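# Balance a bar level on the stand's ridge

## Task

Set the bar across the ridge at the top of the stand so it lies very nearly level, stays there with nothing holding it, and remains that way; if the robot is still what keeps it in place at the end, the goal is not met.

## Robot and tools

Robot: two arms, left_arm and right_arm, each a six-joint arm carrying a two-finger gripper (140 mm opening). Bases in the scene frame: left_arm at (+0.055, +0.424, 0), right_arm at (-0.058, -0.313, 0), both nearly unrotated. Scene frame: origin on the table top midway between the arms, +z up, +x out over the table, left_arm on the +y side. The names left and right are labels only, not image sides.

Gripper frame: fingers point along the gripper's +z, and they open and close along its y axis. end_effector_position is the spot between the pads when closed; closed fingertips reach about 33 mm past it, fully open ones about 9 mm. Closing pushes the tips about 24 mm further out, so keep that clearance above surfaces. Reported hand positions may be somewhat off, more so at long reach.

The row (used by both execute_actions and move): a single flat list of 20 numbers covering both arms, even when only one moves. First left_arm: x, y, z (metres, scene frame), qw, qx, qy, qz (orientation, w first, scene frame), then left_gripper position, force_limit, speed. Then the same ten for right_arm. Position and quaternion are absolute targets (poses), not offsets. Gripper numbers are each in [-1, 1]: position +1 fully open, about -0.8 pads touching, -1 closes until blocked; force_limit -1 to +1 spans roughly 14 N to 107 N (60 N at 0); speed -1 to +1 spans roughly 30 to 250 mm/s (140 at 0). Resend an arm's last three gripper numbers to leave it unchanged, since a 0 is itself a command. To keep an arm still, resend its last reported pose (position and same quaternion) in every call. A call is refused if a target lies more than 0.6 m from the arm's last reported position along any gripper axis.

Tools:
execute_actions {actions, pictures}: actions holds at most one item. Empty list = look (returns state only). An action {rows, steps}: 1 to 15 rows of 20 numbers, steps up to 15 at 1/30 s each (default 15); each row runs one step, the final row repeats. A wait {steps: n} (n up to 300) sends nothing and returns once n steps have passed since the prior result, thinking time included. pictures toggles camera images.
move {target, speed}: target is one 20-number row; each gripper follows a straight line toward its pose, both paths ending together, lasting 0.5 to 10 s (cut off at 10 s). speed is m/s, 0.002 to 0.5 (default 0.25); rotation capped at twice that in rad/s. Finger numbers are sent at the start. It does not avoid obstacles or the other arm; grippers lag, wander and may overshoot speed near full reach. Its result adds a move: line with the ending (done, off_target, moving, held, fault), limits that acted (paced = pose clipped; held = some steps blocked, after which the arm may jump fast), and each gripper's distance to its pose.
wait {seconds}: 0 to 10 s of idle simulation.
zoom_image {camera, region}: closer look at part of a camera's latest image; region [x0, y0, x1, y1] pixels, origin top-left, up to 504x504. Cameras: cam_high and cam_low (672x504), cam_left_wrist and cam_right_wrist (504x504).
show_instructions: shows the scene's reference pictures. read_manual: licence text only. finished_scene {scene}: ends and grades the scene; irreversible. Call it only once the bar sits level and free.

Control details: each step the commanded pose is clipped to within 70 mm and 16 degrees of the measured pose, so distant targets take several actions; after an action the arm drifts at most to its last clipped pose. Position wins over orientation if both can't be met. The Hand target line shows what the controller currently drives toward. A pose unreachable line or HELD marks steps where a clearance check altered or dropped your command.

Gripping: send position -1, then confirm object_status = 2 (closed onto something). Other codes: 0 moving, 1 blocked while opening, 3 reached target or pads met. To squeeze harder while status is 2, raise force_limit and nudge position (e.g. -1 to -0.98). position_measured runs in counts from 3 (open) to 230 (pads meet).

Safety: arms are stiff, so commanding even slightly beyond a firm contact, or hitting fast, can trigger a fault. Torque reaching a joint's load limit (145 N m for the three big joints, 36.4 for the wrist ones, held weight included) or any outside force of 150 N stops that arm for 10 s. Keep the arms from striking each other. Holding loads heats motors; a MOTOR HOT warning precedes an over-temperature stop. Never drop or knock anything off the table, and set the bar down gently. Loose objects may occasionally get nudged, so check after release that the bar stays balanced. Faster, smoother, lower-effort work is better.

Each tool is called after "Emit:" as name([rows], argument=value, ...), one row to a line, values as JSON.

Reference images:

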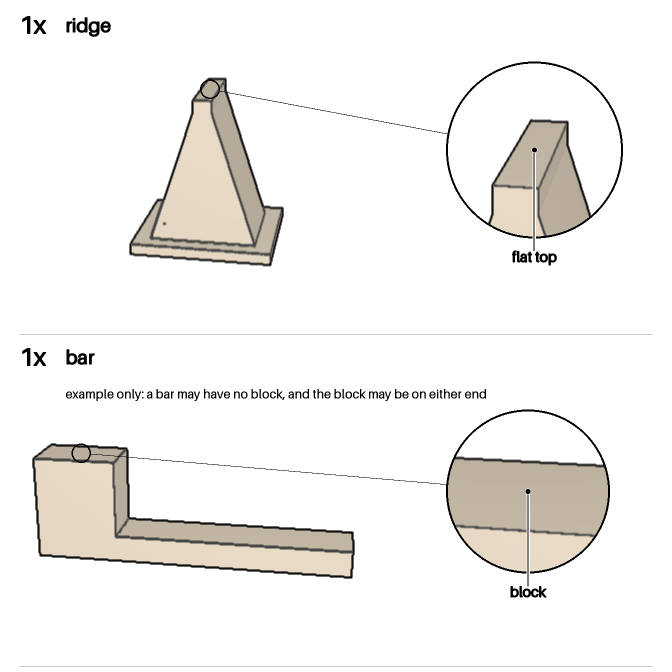

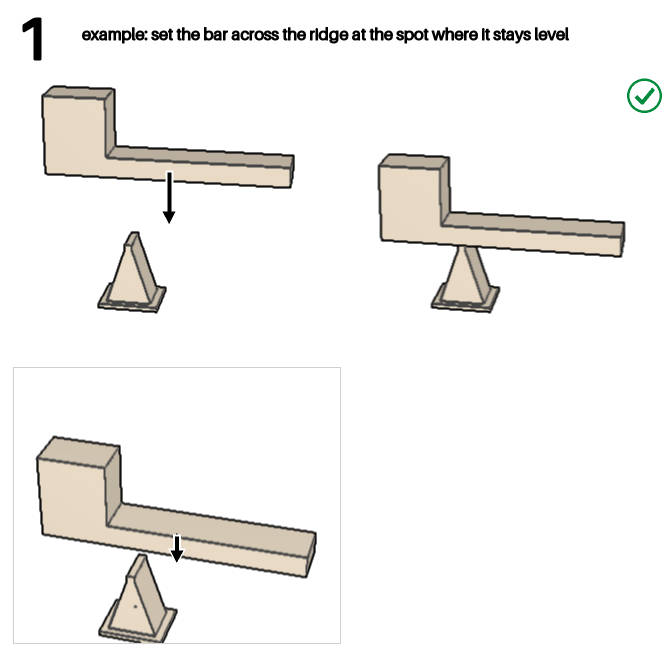

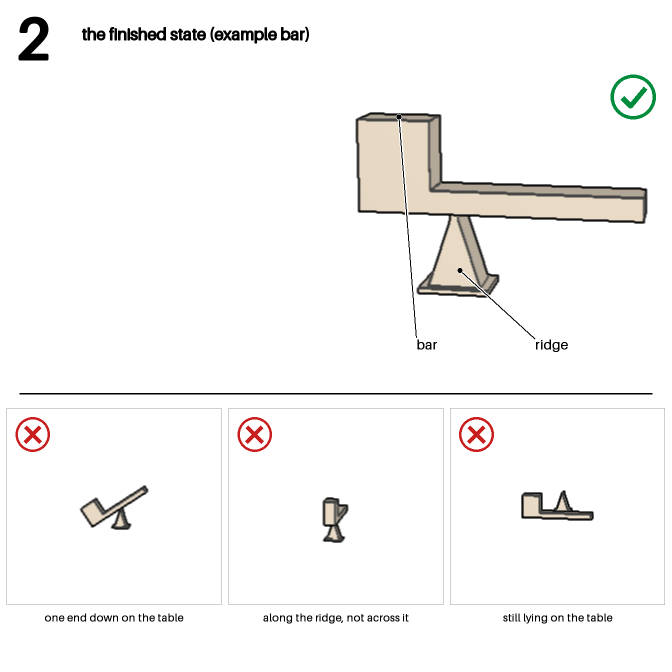

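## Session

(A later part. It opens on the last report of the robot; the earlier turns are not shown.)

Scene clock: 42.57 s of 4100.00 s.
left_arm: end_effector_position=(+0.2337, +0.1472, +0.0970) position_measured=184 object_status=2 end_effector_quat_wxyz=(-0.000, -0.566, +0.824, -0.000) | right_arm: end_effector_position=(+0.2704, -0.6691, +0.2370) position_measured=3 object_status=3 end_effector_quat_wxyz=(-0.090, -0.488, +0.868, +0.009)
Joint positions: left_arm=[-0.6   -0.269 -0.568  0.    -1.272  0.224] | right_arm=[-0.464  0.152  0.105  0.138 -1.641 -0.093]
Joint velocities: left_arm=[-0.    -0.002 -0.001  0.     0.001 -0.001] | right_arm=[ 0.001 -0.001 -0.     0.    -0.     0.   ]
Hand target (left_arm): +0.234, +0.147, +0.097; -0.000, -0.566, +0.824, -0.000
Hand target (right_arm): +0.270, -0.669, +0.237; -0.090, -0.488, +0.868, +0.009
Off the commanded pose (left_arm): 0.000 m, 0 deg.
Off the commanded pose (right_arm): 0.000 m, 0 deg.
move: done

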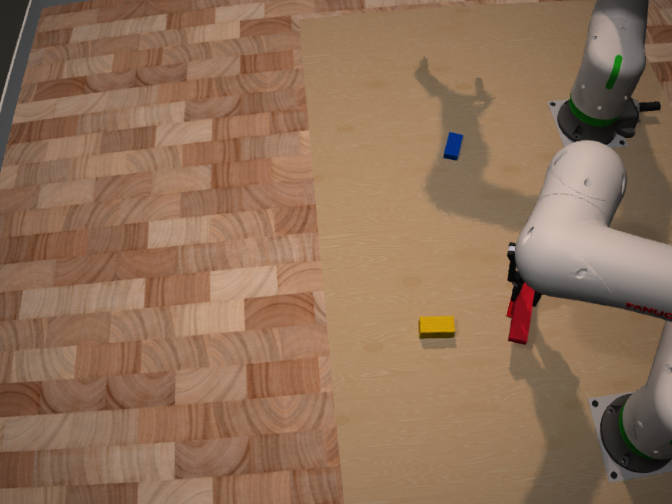

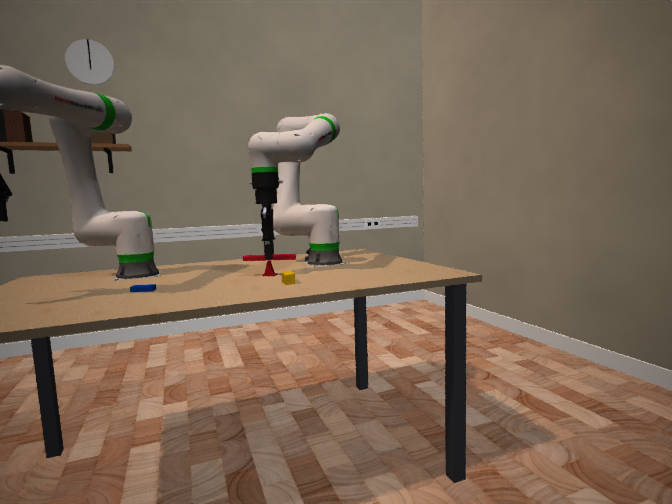

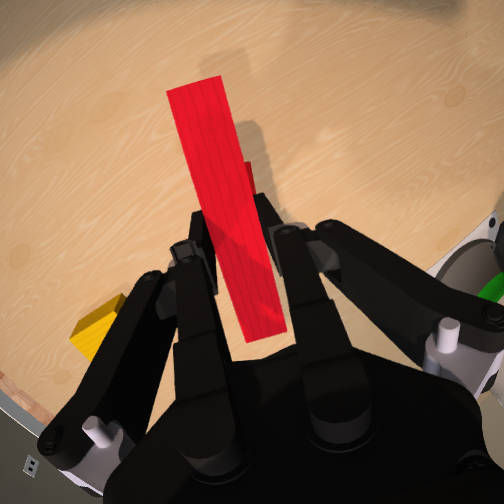

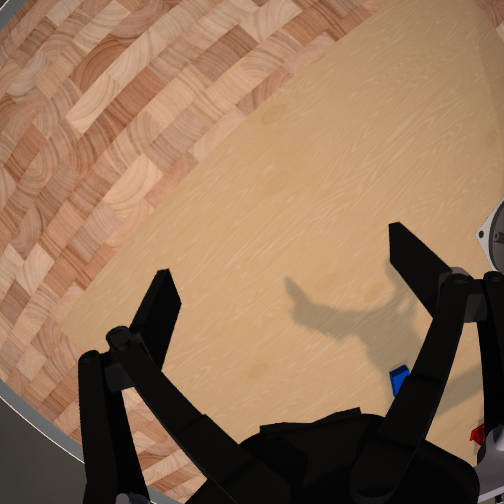

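Emit:
move(target=[0.2337,0.1472,0.0945,0,0.566,-0.824,0,-1,-0.3,0,0.2704,-0.6691,0.237,-0.09,-0.488,0.868,0.009,1,0,0], speed=0.005)

Emit:
move(target=[0.2337,0.1472,0.0945,0,0.566,-0.824,0,-0.25,-0.3,-1,0.2704,-0.6691,0.237,-0.09,-0.488,0.868,0.009,1,0,0])

Emit:
zoom_image(camera="cam_low", region=[230,220,310,290])

Scene clock: 46.90 s of 4100.00 s.
left_arm: end_effector_position=(+0.2337, +0.1472, +0.0945) position_measured=184 object_status=2 end_effector_quat_wxyz=(-0.000, -0.566, +0.824, -0.000) | right_arm: end_effector_position=(+0.2704, -0.6691, +0.2370) position_measured=3 object_status=3 end_effector_quat_wxyz=(-0.090, -0.488, +0.868, +0.009)
Joint positions: left_arm=[-0.6   -0.267 -0.572  0.    -1.265  0.224] | right_arm=[-0.464  0.152  0.105  0.138 -1.641 -0.093]
Joint velocities: left_arm=[ 0.    -0.    -0.001  0.     0.001 -0.003] | right_arm=[-0.    -0.     0.    -0.     0.001  0.001]
Hand target (left_arm): +0.234, +0.147, +0.094; -0.000, -0.566, +0.824, -0.000
Hand target (right_arm): +0.270, -0.669, +0.237; -0.090, -0.488, +0.868, +0.009
Off the commanded pose (left_arm): 0.000 m, 0 deg.
Off the commanded pose (right_arm): 0.000 m, 0 deg.
After step 90, 0.60 s passed at rest.
move: done

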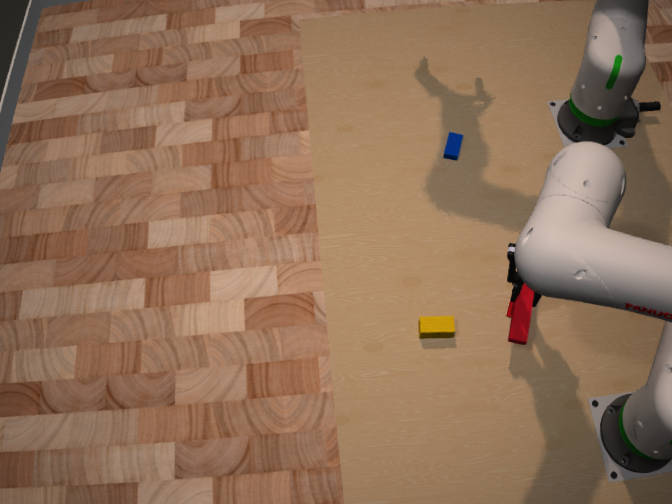

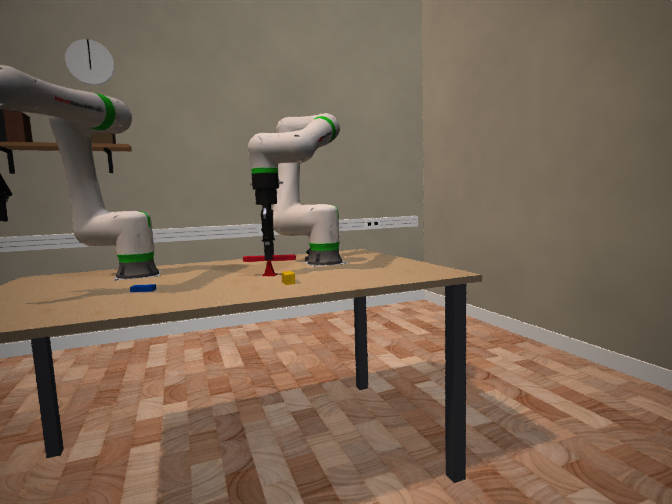

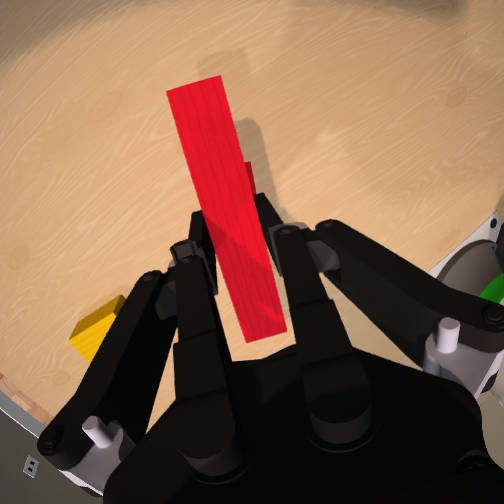

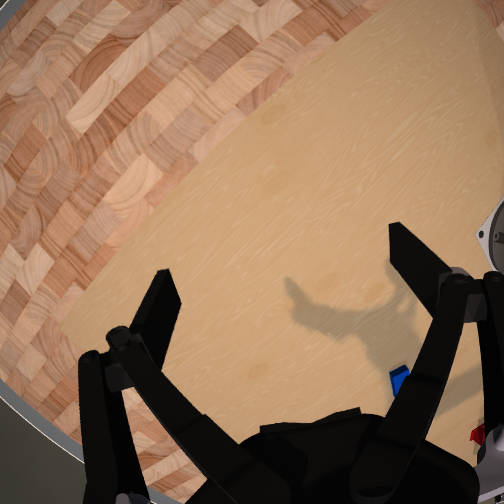

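Scene clock: 47.60 s of 4100.00 s.
left_arm: end_effector_position=(+0.2337, +0.1472, +0.0945) position_measured=160 object_status=0 end_effector_quat_wxyz=(-0.000, -0.566, +0.824, +0.000) | right_arm: end_effector_position=(+0.2704, -0.6691, +0.2370) position_measured=3 object_status=3 end_effector_quat_wxyz=(-0.090, -0.488, +0.868, +0.009)
Joint positions: left_arm=[-0.6   -0.267 -0.573  0.    -1.265  0.224] | right_arm=[-0.464  0.152  0.105  0.138 -1.641 -0.093]
Joint velocities: left_arm=[-0.     0.001 -0.     0.    -0.    -0.001] | right_arm=[-0.  0.  0. -0. -0.  0.]
Hand target (left_arm): +0.234, +0.147, +0.094; -0.000, -0.566, +0.824, +0.000
Hand target (right_arm): +0.270, -0.669, +0.237; -0.090, -0.488, +0.868, +0.009
Off the commanded pose (left_arm): 0.000 m, 0 deg.
Off the commanded pose (right_arm): 0.000 m, 0 deg.
move: done

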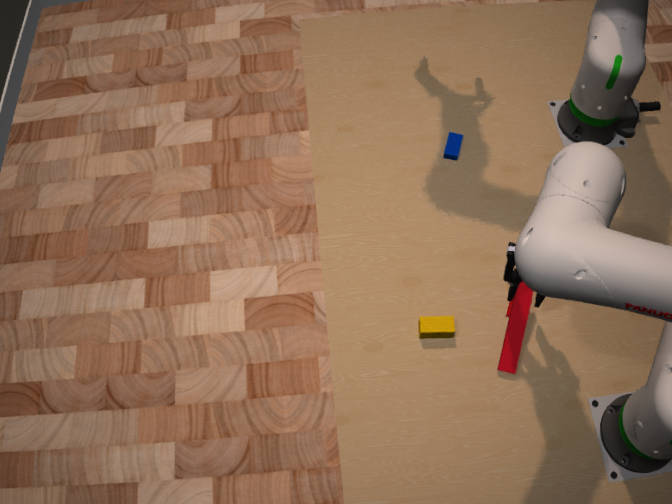

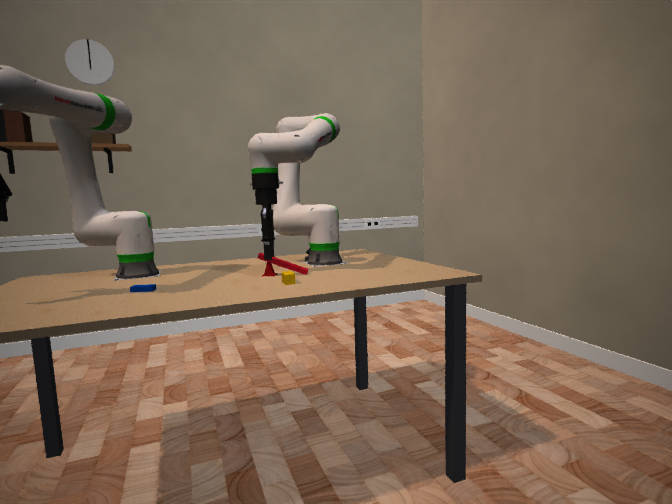

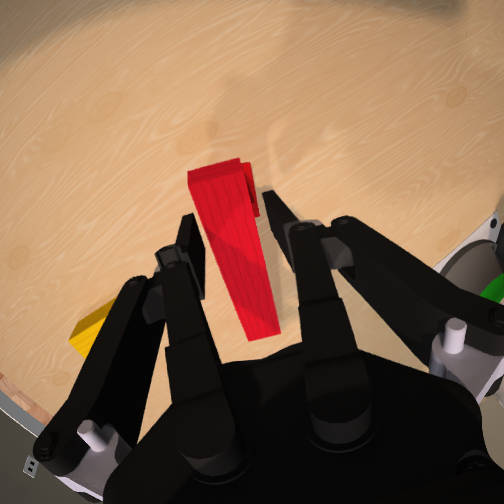

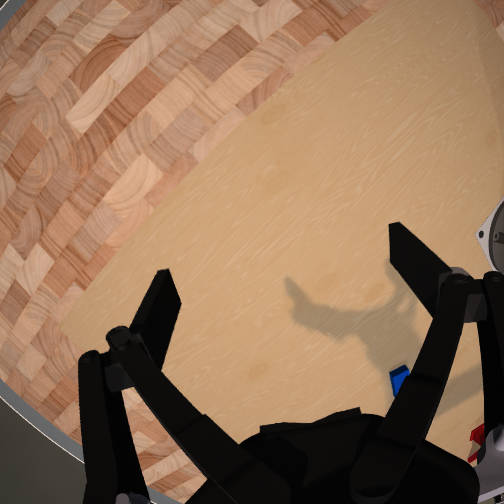

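Region (230, 220, 310, 290) of cam_low's 672x504 image, scaled by 6.300, with more detail than that image has; it fills the top 441 rows of this view, and the rest is white.

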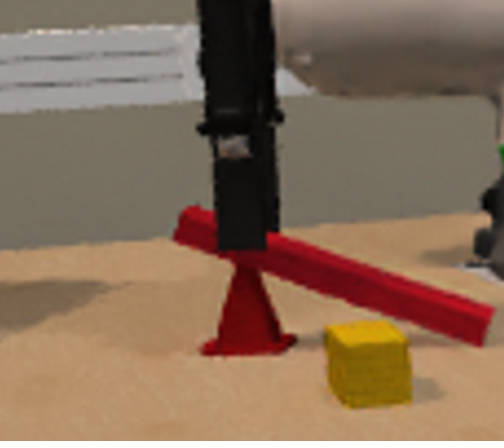

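Emit:
move(target=[0.272,0.247,0.105,0.136,0.558,-0.813,0.093,0,-0.3,0,0.2704,-0.6691,0.237,-0.09,-0.488,0.868,0.009,1,0,0], speed=0.1)

Emit:
zoom_image(camera="cam_low", region=[240,220,320,290])

Scene clock: 59.37 s of 4100.00 s.
left_arm: end_effector_position=(+0.2717, +0.2467, +0.1047) position_measured=129 object_status=3 end_effector_quat_wxyz=(-0.136, -0.558, +0.813, -0.092) | right_arm: end_effector_position=(+0.2704, -0.6691, +0.2370) position_measured=3 object_status=3 end_effector_quat_wxyz=(-0.090, -0.488, +0.868, +0.009)
Joint positions: left_arm=[ 0.217 -0.456 -0.798  0.274 -1.425 -0.661] | right_arm=[-0.464  0.152  0.105  0.138 -1.641 -0.093]
Joint velocities: left_arm=[ 0.004  0.002 -0.001  0.    -0.001 -0.005] | right_arm=[-0.    -0.001  0.     0.    -0.    -0.001]
Hand target (left_arm): +0.272, +0.247, +0.105; -0.136, -0.558, +0.813, -0.092
Hand target (right_arm): +0.270, -0.669, +0.237; -0.090, -0.488, +0.868, +0.009
Off the commanded pose (left_arm): 0.001 m, 0 deg.
Off the commanded pose (right_arm): 0.000 m, 0 deg.
After step 90, 6.73 s passed at rest.
move: done

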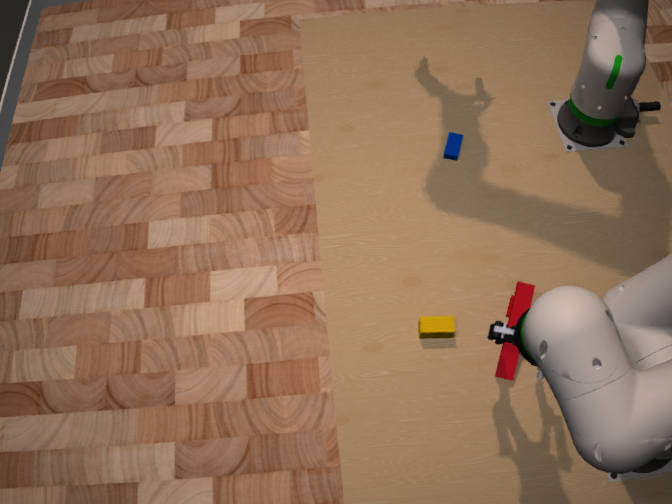

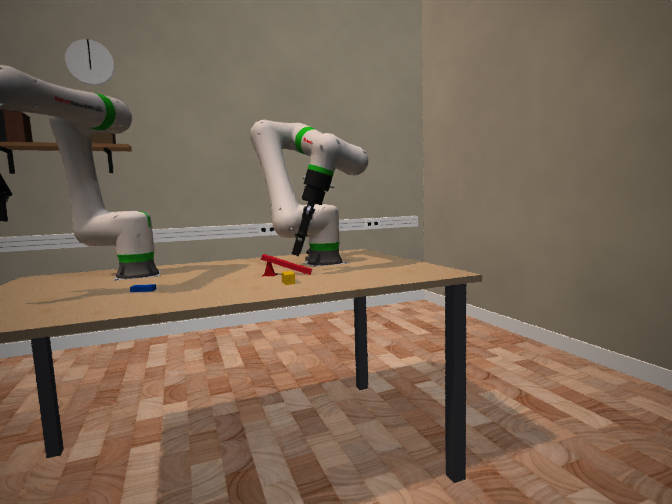

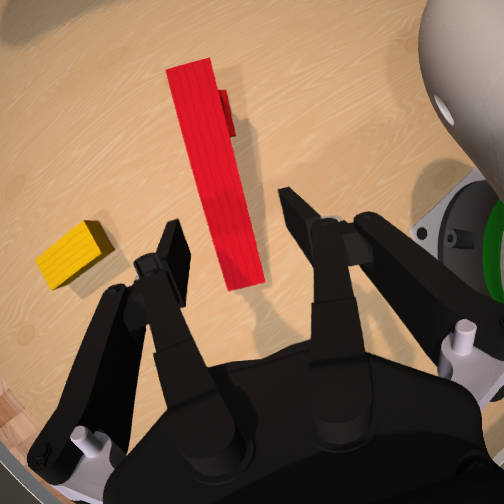

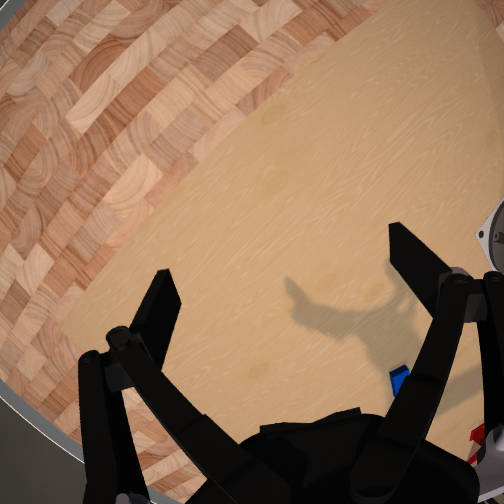

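Region (240, 220, 320, 290) of cam_low's 672x504 image, scaled by 6.300, with more detail than that image has; it fills the top 441 rows of this view, and the rest is white.

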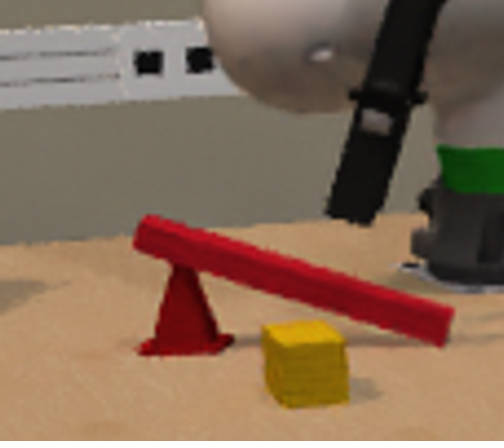

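Emit:
move(target=[0.268,0.238,0.063,0.136,0.558,-0.813,0.093,0,-0.3,0,0.2704,-0.6691,0.237,-0.09,-0.488,0.868,0.009,1,0,0], speed=0.06)

Emit:
move(target=[0.268,0.238,0.063,0.136,0.558,-0.813,0.093,-1,-0.3,-0.5,0.2704,-0.6691,0.237,-0.09,-0.488,0.868,0.009,1,0,0])

Emit:
move(target=[0.255,0.2,0.115,0,0.566,-0.824,0,-1,-0.3,-0.5,0.2704,-0.6691,0.237,-0.09,-0.488,0.868,0.009,1,0,0], speed=0.08)

Emit:
move(target=[0.231,0.148,0.102,0,0.566,-0.824,0,-1,-0.3,-0.5,0.2704,-0.6691,0.237,-0.09,-0.488,0.868,0.009,1,0,0], speed=0.08)

Emit:
zoom_image(camera="cam_low", region=[230,220,310,290])

Scene clock: 63.97 s of 4100.00 s.
left_arm: end_effector_position=(+0.2681, +0.2380, +0.0630) position_measured=129 object_status=3 end_effector_quat_wxyz=(-0.136, -0.558, +0.813, -0.093) | right_arm: end_effector_position=(+0.2704, -0.6691, +0.2370) position_measured=3 object_status=3 end_effector_quat_wxyz=(-0.090, -0.488, +0.868, +0.009)
Joint positions: left_arm=[ 0.184 -0.417 -0.882  0.29  -1.298 -0.666] | right_arm=[-0.464  0.152  0.105  0.138 -1.641 -0.093]
Joint velocities: left_arm=[-0.001  0.001 -0.001  0.     0.001  0.001] | right_arm=[-0.    -0.001  0.    -0.     0.001  0.   ]
Hand target (left_arm): +0.268, +0.238, +0.063; -0.136, -0.558, +0.813, -0.093
Hand target (right_arm): +0.270, -0.669, +0.237; -0.090, -0.488, +0.868, +0.009
Off the commanded pose (left_arm): 0.000 m, 0 deg.
Off the commanded pose (right_arm): 0.000 m, 0 deg.
After step 90, 0.53 s passed at rest.
move: done

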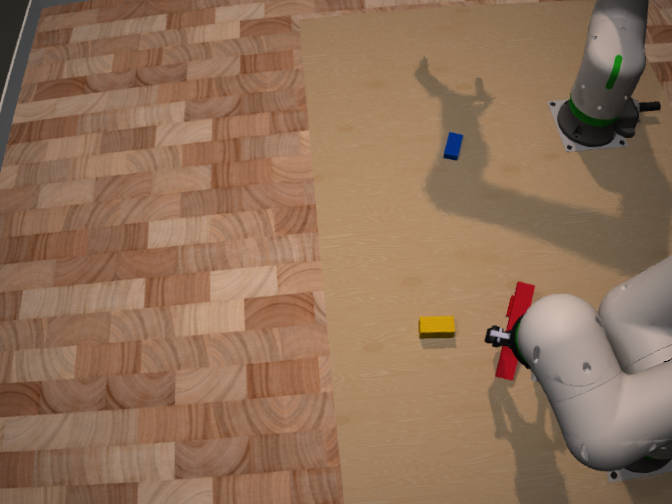

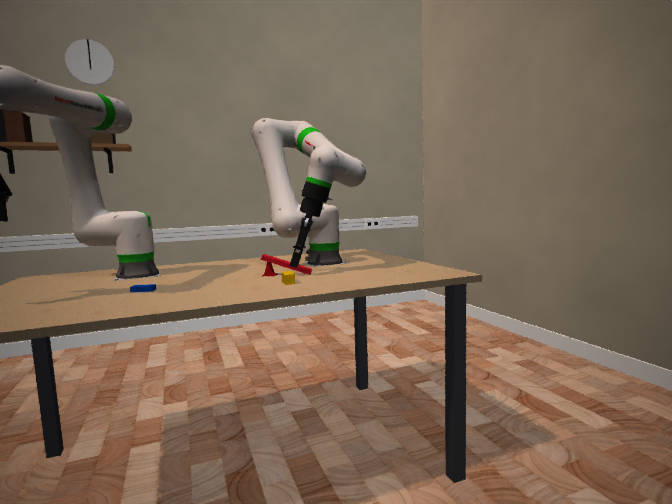

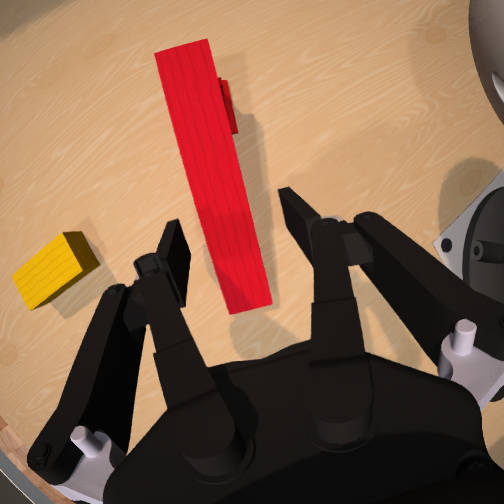

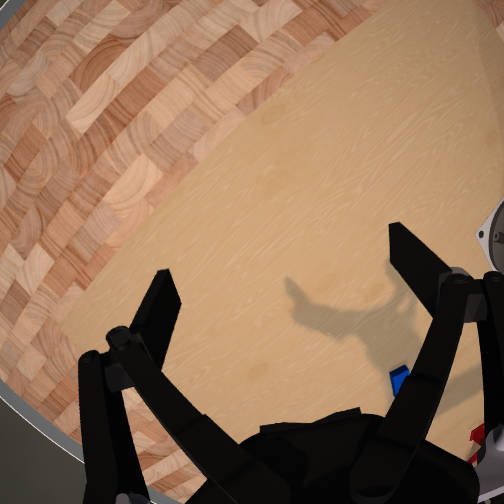

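Scene clock: 64.67 s of 4100.00 s.
left_arm: end_effector_position=(+0.2680, +0.2380, +0.0630) position_measured=184 object_status=2 end_effector_quat_wxyz=(-0.136, -0.558, +0.813, -0.093) | right_arm: end_effector_position=(+0.2704, -0.6691, +0.2370) position_measured=3 object_status=3 end_effector_quat_wxyz=(-0.090, -0.488, +0.868, +0.009)
Joint positions: left_arm=[ 0.184 -0.417 -0.882  0.29  -1.298 -0.666] | right_arm=[-0.464  0.152  0.105  0.138 -1.641 -0.093]
Joint velocities: left_arm=[-0.    -0.001 -0.    -0.     0.    -0.   ] | right_arm=[ 0.     0.001  0.    -0.     0.001 -0.002]
Hand target (left_arm): +0.268, +0.238, +0.063; -0.136, -0.558, +0.813, -0.093
Hand target (right_arm): +0.270, -0.669, +0.237; -0.090, -0.488, +0.868, +0.009
Off the commanded pose (left_arm): 0.000 m, 0 deg.
Off the commanded pose (right_arm): 0.000 m, 0 deg.
move: done

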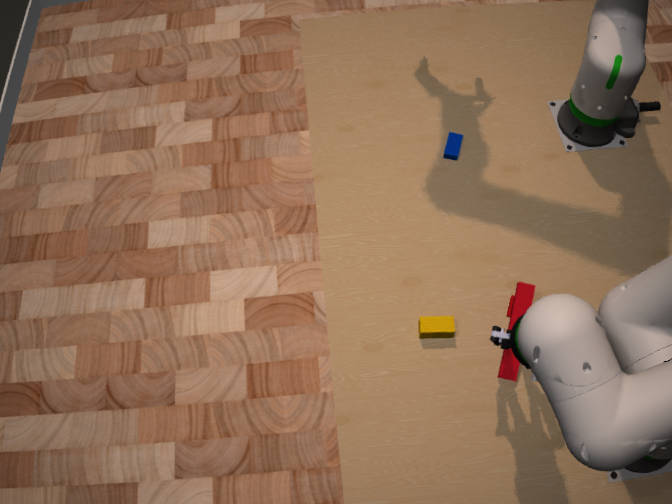

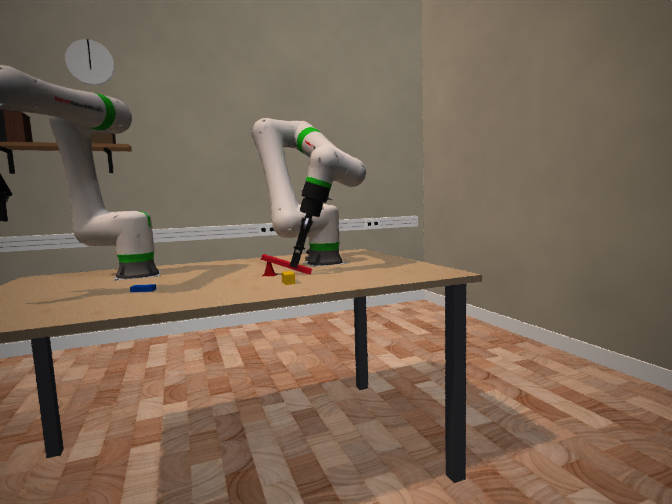

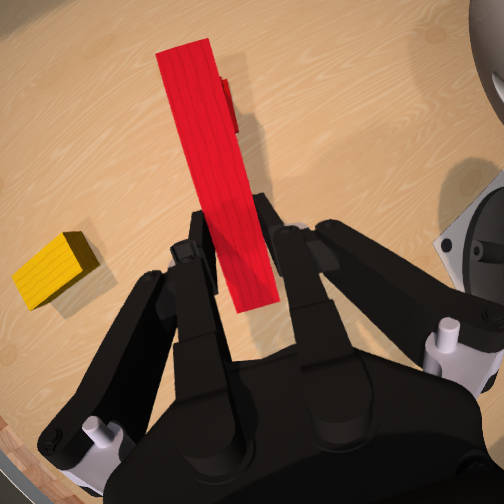

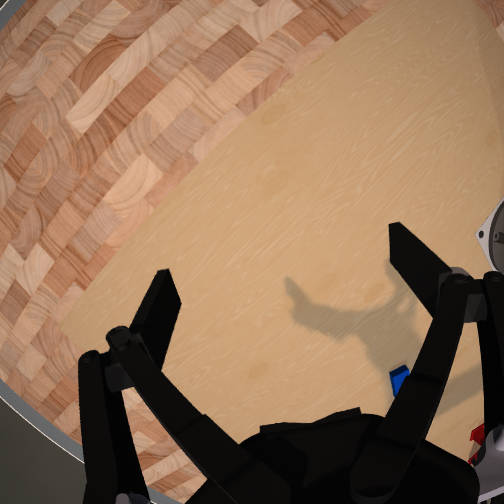

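Scene clock: 67.07 s of 4100.00 s.
left_arm: end_effector_position=(+0.2552, +0.2003, +0.1152) position_measured=184 object_status=2 end_effector_quat_wxyz=(+0.000, -0.567, +0.824, -0.000) | right_arm: end_effector_position=(+0.2704, -0.6691, +0.2370) position_measured=3 object_status=3 end_effector_quat_wxyz=(-0.090, -0.488, +0.868, +0.009)
Joint positions: left_arm=[-0.4   -0.374 -0.597  0.    -1.348  0.025] | right_arm=[-0.464  0.152  0.105  0.138 -1.641 -0.093]
Joint velocities: left_arm=[-0.006  0.002  0.003 -0.002 -0.002  0.005] | right_arm=[ 0.001  0.    -0.     0.001 -0.     0.   ]
Hand target (left_arm): +0.255, +0.200, +0.115; +0.000, -0.567, +0.824, -0.000
Hand target (right_arm): +0.270, -0.669, +0.237; -0.090, -0.488, +0.868, +0.009
Off the commanded pose (left_arm): 0.000 m, 0 deg.
Off the commanded pose (right_arm): 0.000 m, 0 deg.
move: done

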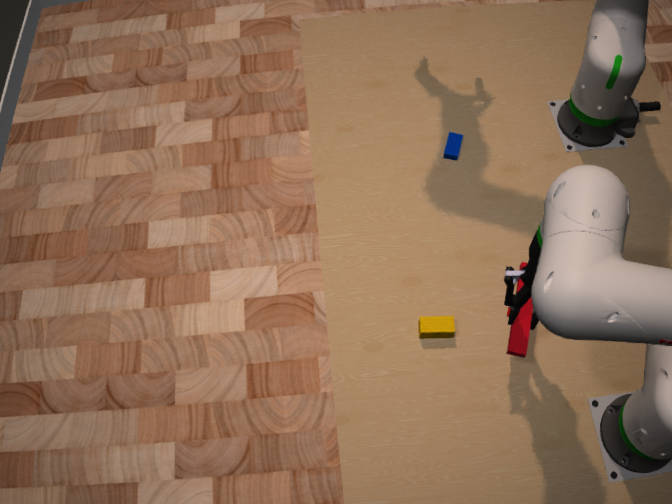

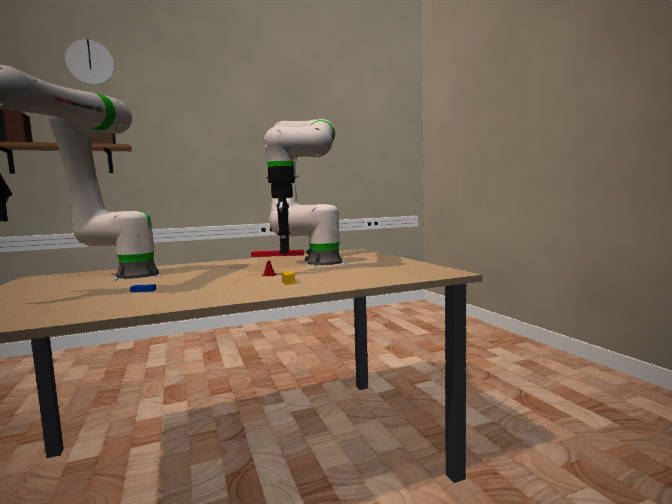

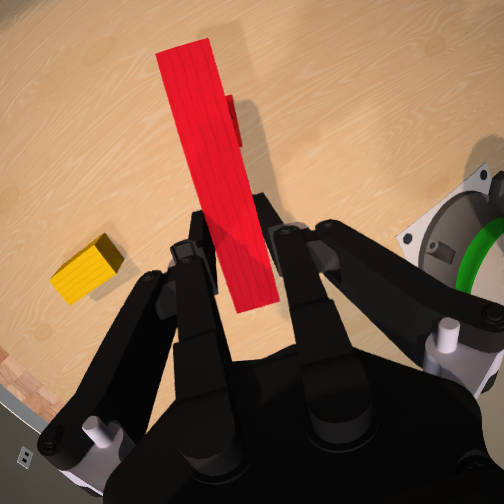

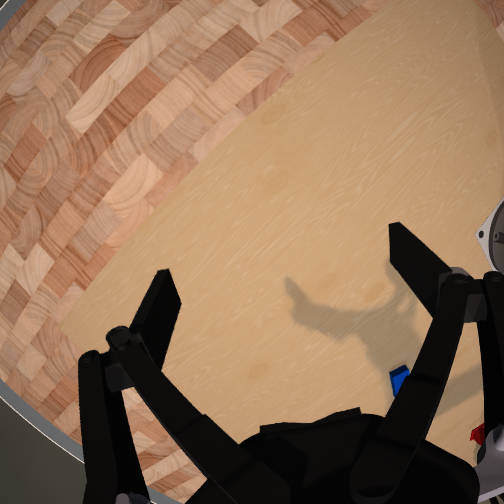

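Scene clock: 68.17 s of 4100.00 s.
left_arm: end_effector_position=(+0.2310, +0.1480, +0.1021) position_measured=184 object_status=2 end_effector_quat_wxyz=(-0.000, -0.566, +0.824, -0.000) | right_arm: end_effector_position=(+0.2704, -0.6691, +0.2370) position_measured=3 object_status=3 end_effector_quat_wxyz=(-0.090, -0.488, +0.868, +0.009)
Joint positions: left_arm=[-0.602 -0.28  -0.564  0.    -1.287  0.226] | right_arm=[-0.464  0.152  0.105  0.138 -1.641 -0.093]
Joint velocities: left_arm=[-0.003  0.     0.001 -0.003  0.001  0.004] | right_arm=[-0.    -0.001  0.     0.    -0.    -0.   ]
Hand target (left_arm): +0.231, +0.148, +0.102; -0.000, -0.566, +0.824, -0.000
Hand target (right_arm): +0.270, -0.669, +0.237; -0.090, -0.488, +0.868, +0.009
Off the commanded pose (left_arm): 0.000 m, 0 deg.
Off the commanded pose (right_arm): 0.000 m, 0 deg.
move: done

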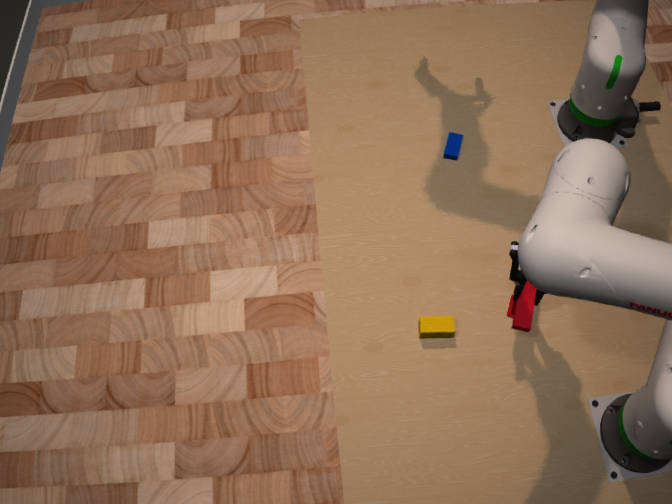

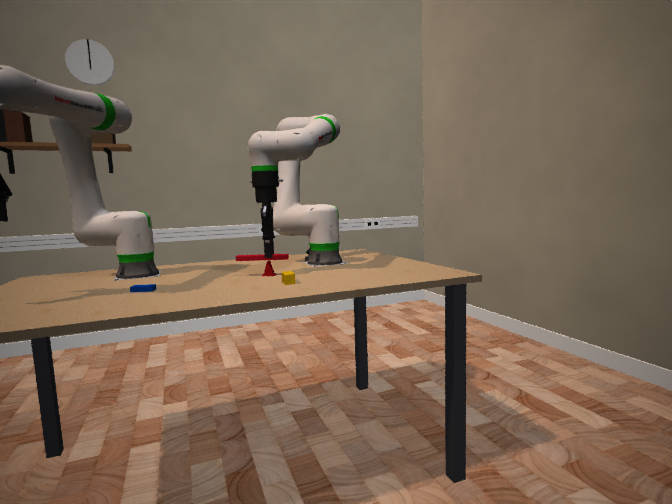

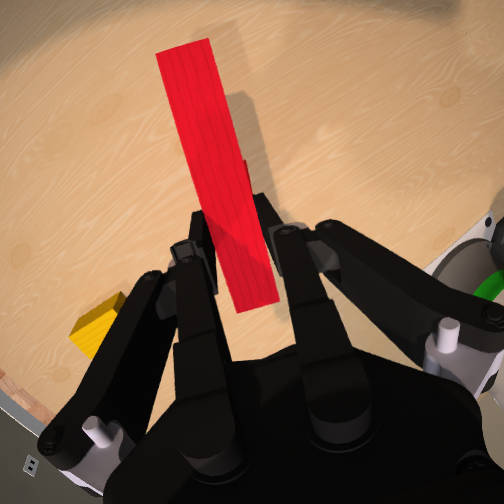

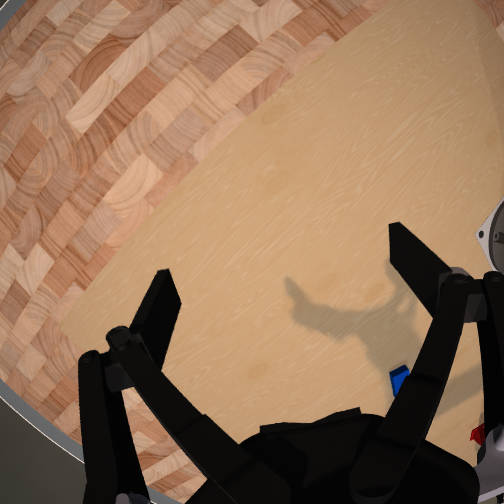

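Region (230, 220, 310, 290) of cam_low's 672x504 image, scaled by 6.300, with more detail than that image has; it fills the top 441 rows of this view, and the rest is white.

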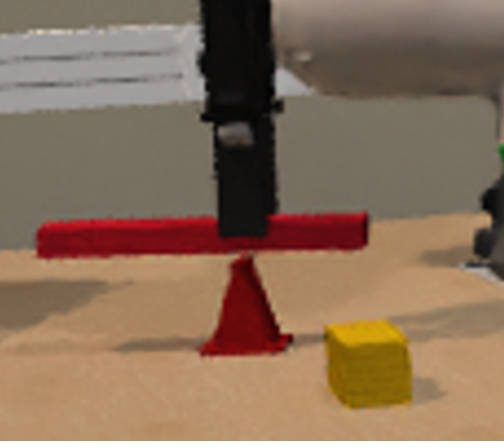

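Emit:
move(target=[0.231,0.148,0.098,0,0.566,-0.824,0,-1,-0.3,-0.5,0.2704,-0.6691,0.237,-0.09,-0.488,0.868,0.009,1,0,0], speed=0.006)

Emit:
execute_actions([
  {"rows":[[0.231,0.148,0.098,0,0.566,-0.824,0,-0.38,-0.3,-0.5,0.2704,-0.6691,0.237,-0.09,-0.488,0.868,0.009,1,0,0],[0.231,0.148,0.098,0,0.566,-0.824,0,-0.38,-0.3,-0.5,0.2704,-0.6691,0.237,-0.09,-0.488,0.868,0.009,1,0,0],[0.231,0.148,0.098,0,0.566,-0.824,0,-0.38,-0.3,-0.5,0.2704,-0.6691,0.237,-0.09,-0.488,0.868,0.009,1,0,0],[0.231,0.148,0.098,0,0.566,-0.824,0,-0.38,-0.3,-0.5,0.2704,-0.6691,0.237,-0.09,-0.488,0.868,0.009,1,0,0],[0.231,0.148,0.098,0,0.566,-0.824,0,-1,-0.3,-0.5,0.2704,-0.6691,0.237,-0.09,-0.488,0.868,0.009,1,0,0]],"steps":15},
])

Emit:
zoom_image(camera="cam_low", region=[230,220,310,290])

Scene clock: 76.30 s of 4100.00 s.
left_arm: end_effector_position=(+0.2310, +0.1480, +0.0980) position_measured=184 object_status=2 end_effector_quat_wxyz=(-0.000, -0.566, +0.824, -0.000) | right_arm: end_effector_position=(+0.2704, -0.6691, +0.2370) position_measured=3 object_status=3 end_effector_quat_wxyz=(-0.090, -0.488, +0.868, +0.009)
Joint positions: left_arm=[-0.603 -0.276 -0.571  0.    -1.276  0.227] | right_arm=[-0.464  0.152  0.105  0.138 -1.641 -0.093]
Joint velocities: left_arm=[-0.  0. -0.  0.  0. -0.] | right_arm=[-0.001 -0.001 -0.     0.    -0.001 -0.001]
Hand target (left_arm): +0.231, +0.148, +0.098; -0.000, -0.566, +0.824, -0.000
Hand target (right_arm): +0.270, -0.669, +0.237; -0.090, -0.488, +0.868, +0.009
Off the commanded pose (left_arm): 0.000 m, 0 deg.
Off the commanded pose (right_arm): 0.000 m, 0 deg.
After step 90, 4.23 s passed at rest.
move: done

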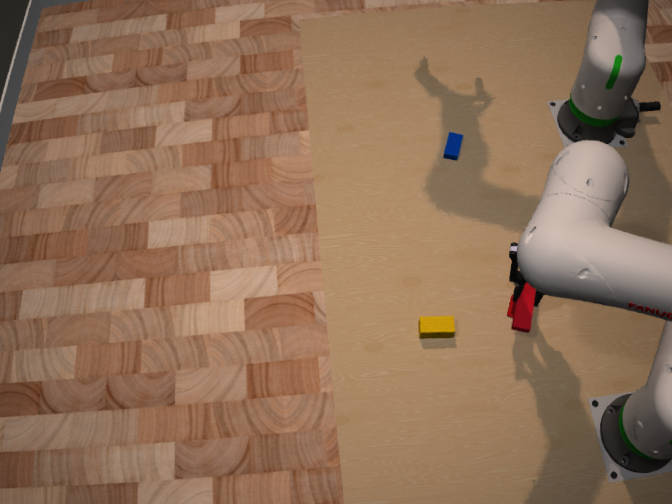

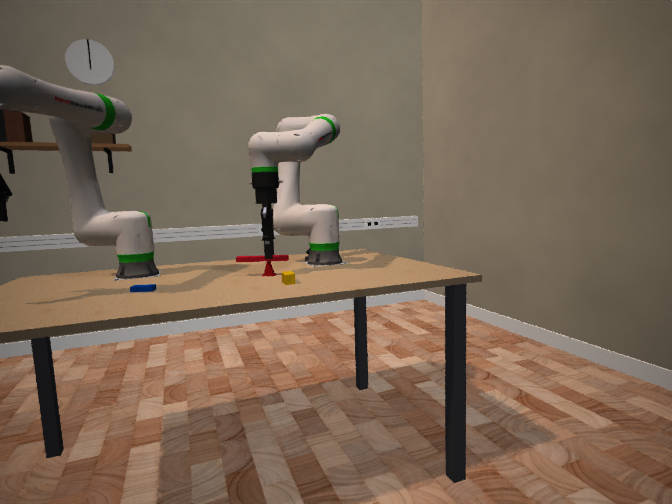

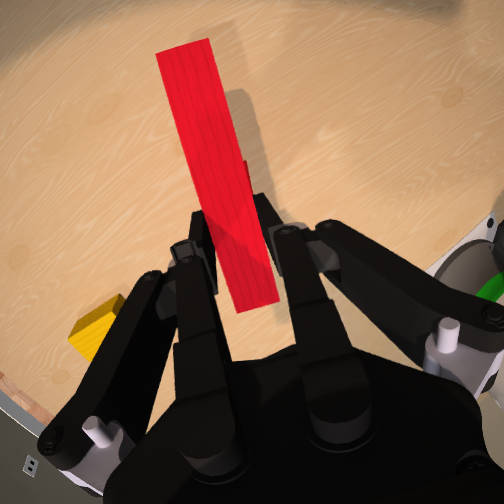

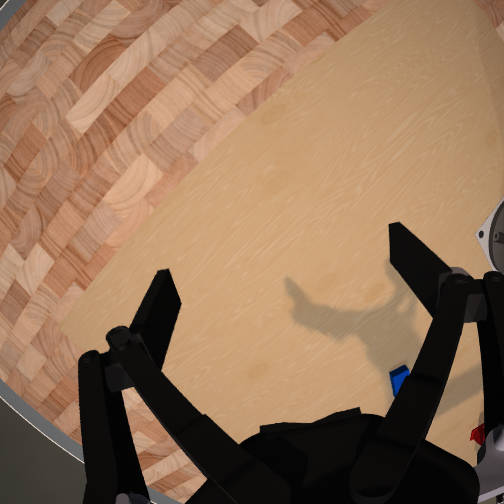

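Scene clock: 76.80 s of 4100.00 s.
left_arm: end_effector_position=(+0.2310, +0.1480, +0.0980) position_measured=184 object_status=0 end_effector_quat_wxyz=(+0.000, -0.566, +0.824, -0.000) | right_arm: end_effector_position=(+0.2704, -0.6691, +0.2370) position_measured=3 object_status=3 end_effector_quat_wxyz=(-0.090, -0.488, +0.868, +0.009)
Joint positions: left_arm=[-0.603 -0.276 -0.571 -0.    -1.276  0.227] | right_arm=[-0.464  0.152  0.105  0.138 -1.641 -0.093]
Joint velocities: left_arm=[ 0.    -0.001  0.    -0.     0.     0.   ] | right_arm=[ 0.    -0.    -0.     0.    -0.     0.001]
Hand target (left_arm): +0.231, +0.148, +0.098; +0.000, -0.566, +0.824, +0.000
Hand target (right_arm): +0.270, -0.669, +0.237; -0.090, -0.488, +0.868, +0.009
Off the commanded pose (left_arm): 0.000 m, 0 deg.
Off the commanded pose (right_arm): 0.000 m, 0 deg.
Steps of this call (steps 1 to 15: all 15 steps of this action). Readings (end_effector_position | what the end effector reports):
1: left_arm (+0.2310, +0.1480, +0.0980) | right_arm (+0.2704, -0.6691, +0.2370) | left_arm position_measured=184 object_status=0 | right_arm position_measured=3 object_status=3
2: left_arm (+0.2310, +0.1480, +0.0980) | right_arm (+0.2704, -0.6691, +0.2370) | left_arm position_measured=184 object_status=0 | right_arm position_measured=3 object_status=3
4: left_arm (+0.2310, +0.1480, +0.0980) | right_arm (+0.2704, -0.6691, +0.2370) | left_arm position_measured=177 object_status=0 | right_arm position_measured=3 object_status=3
8: left_arm (+0.2310, +0.1480, +0.0980) | right_arm (+0.2704, -0.6691, +0.2370) | left_arm position_measured=184 object_status=0 | right_arm position_measured=3 object_status=3
15: the state above

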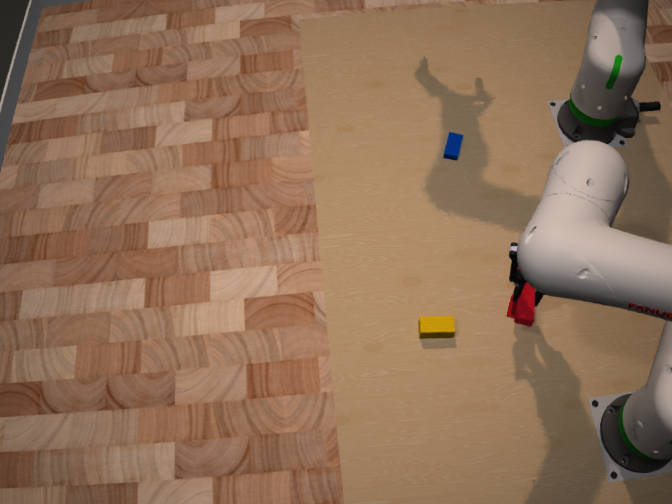

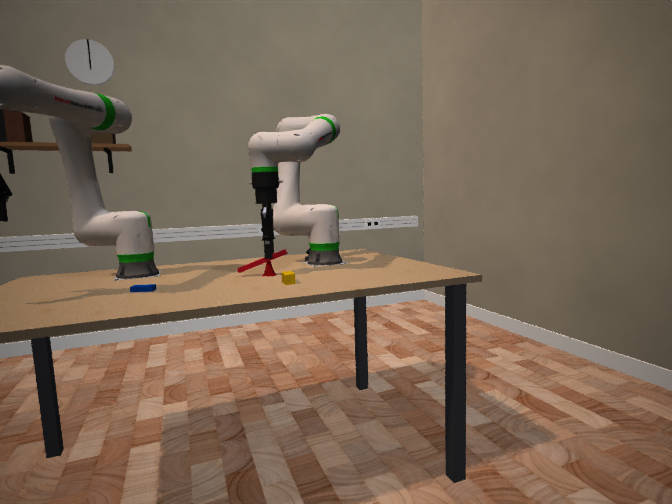

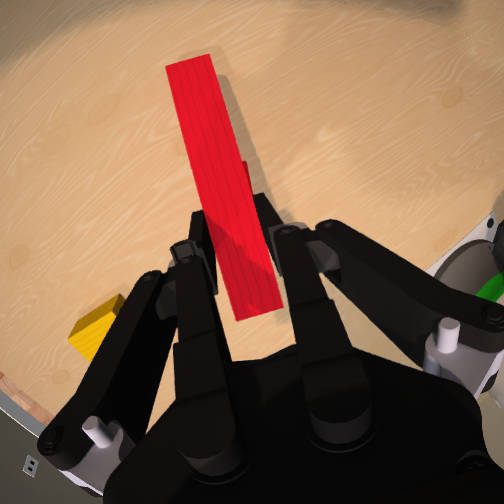

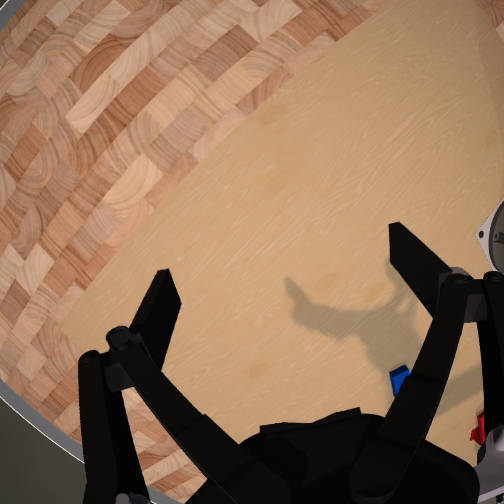

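Region (230, 220, 310, 290) of cam_low's 672x504 image, scaled by 6.300, with more detail than that image has; it fills the top 441 rows of this view, and the rest is white.

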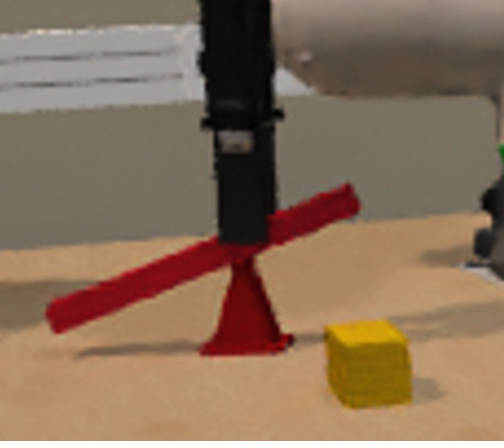

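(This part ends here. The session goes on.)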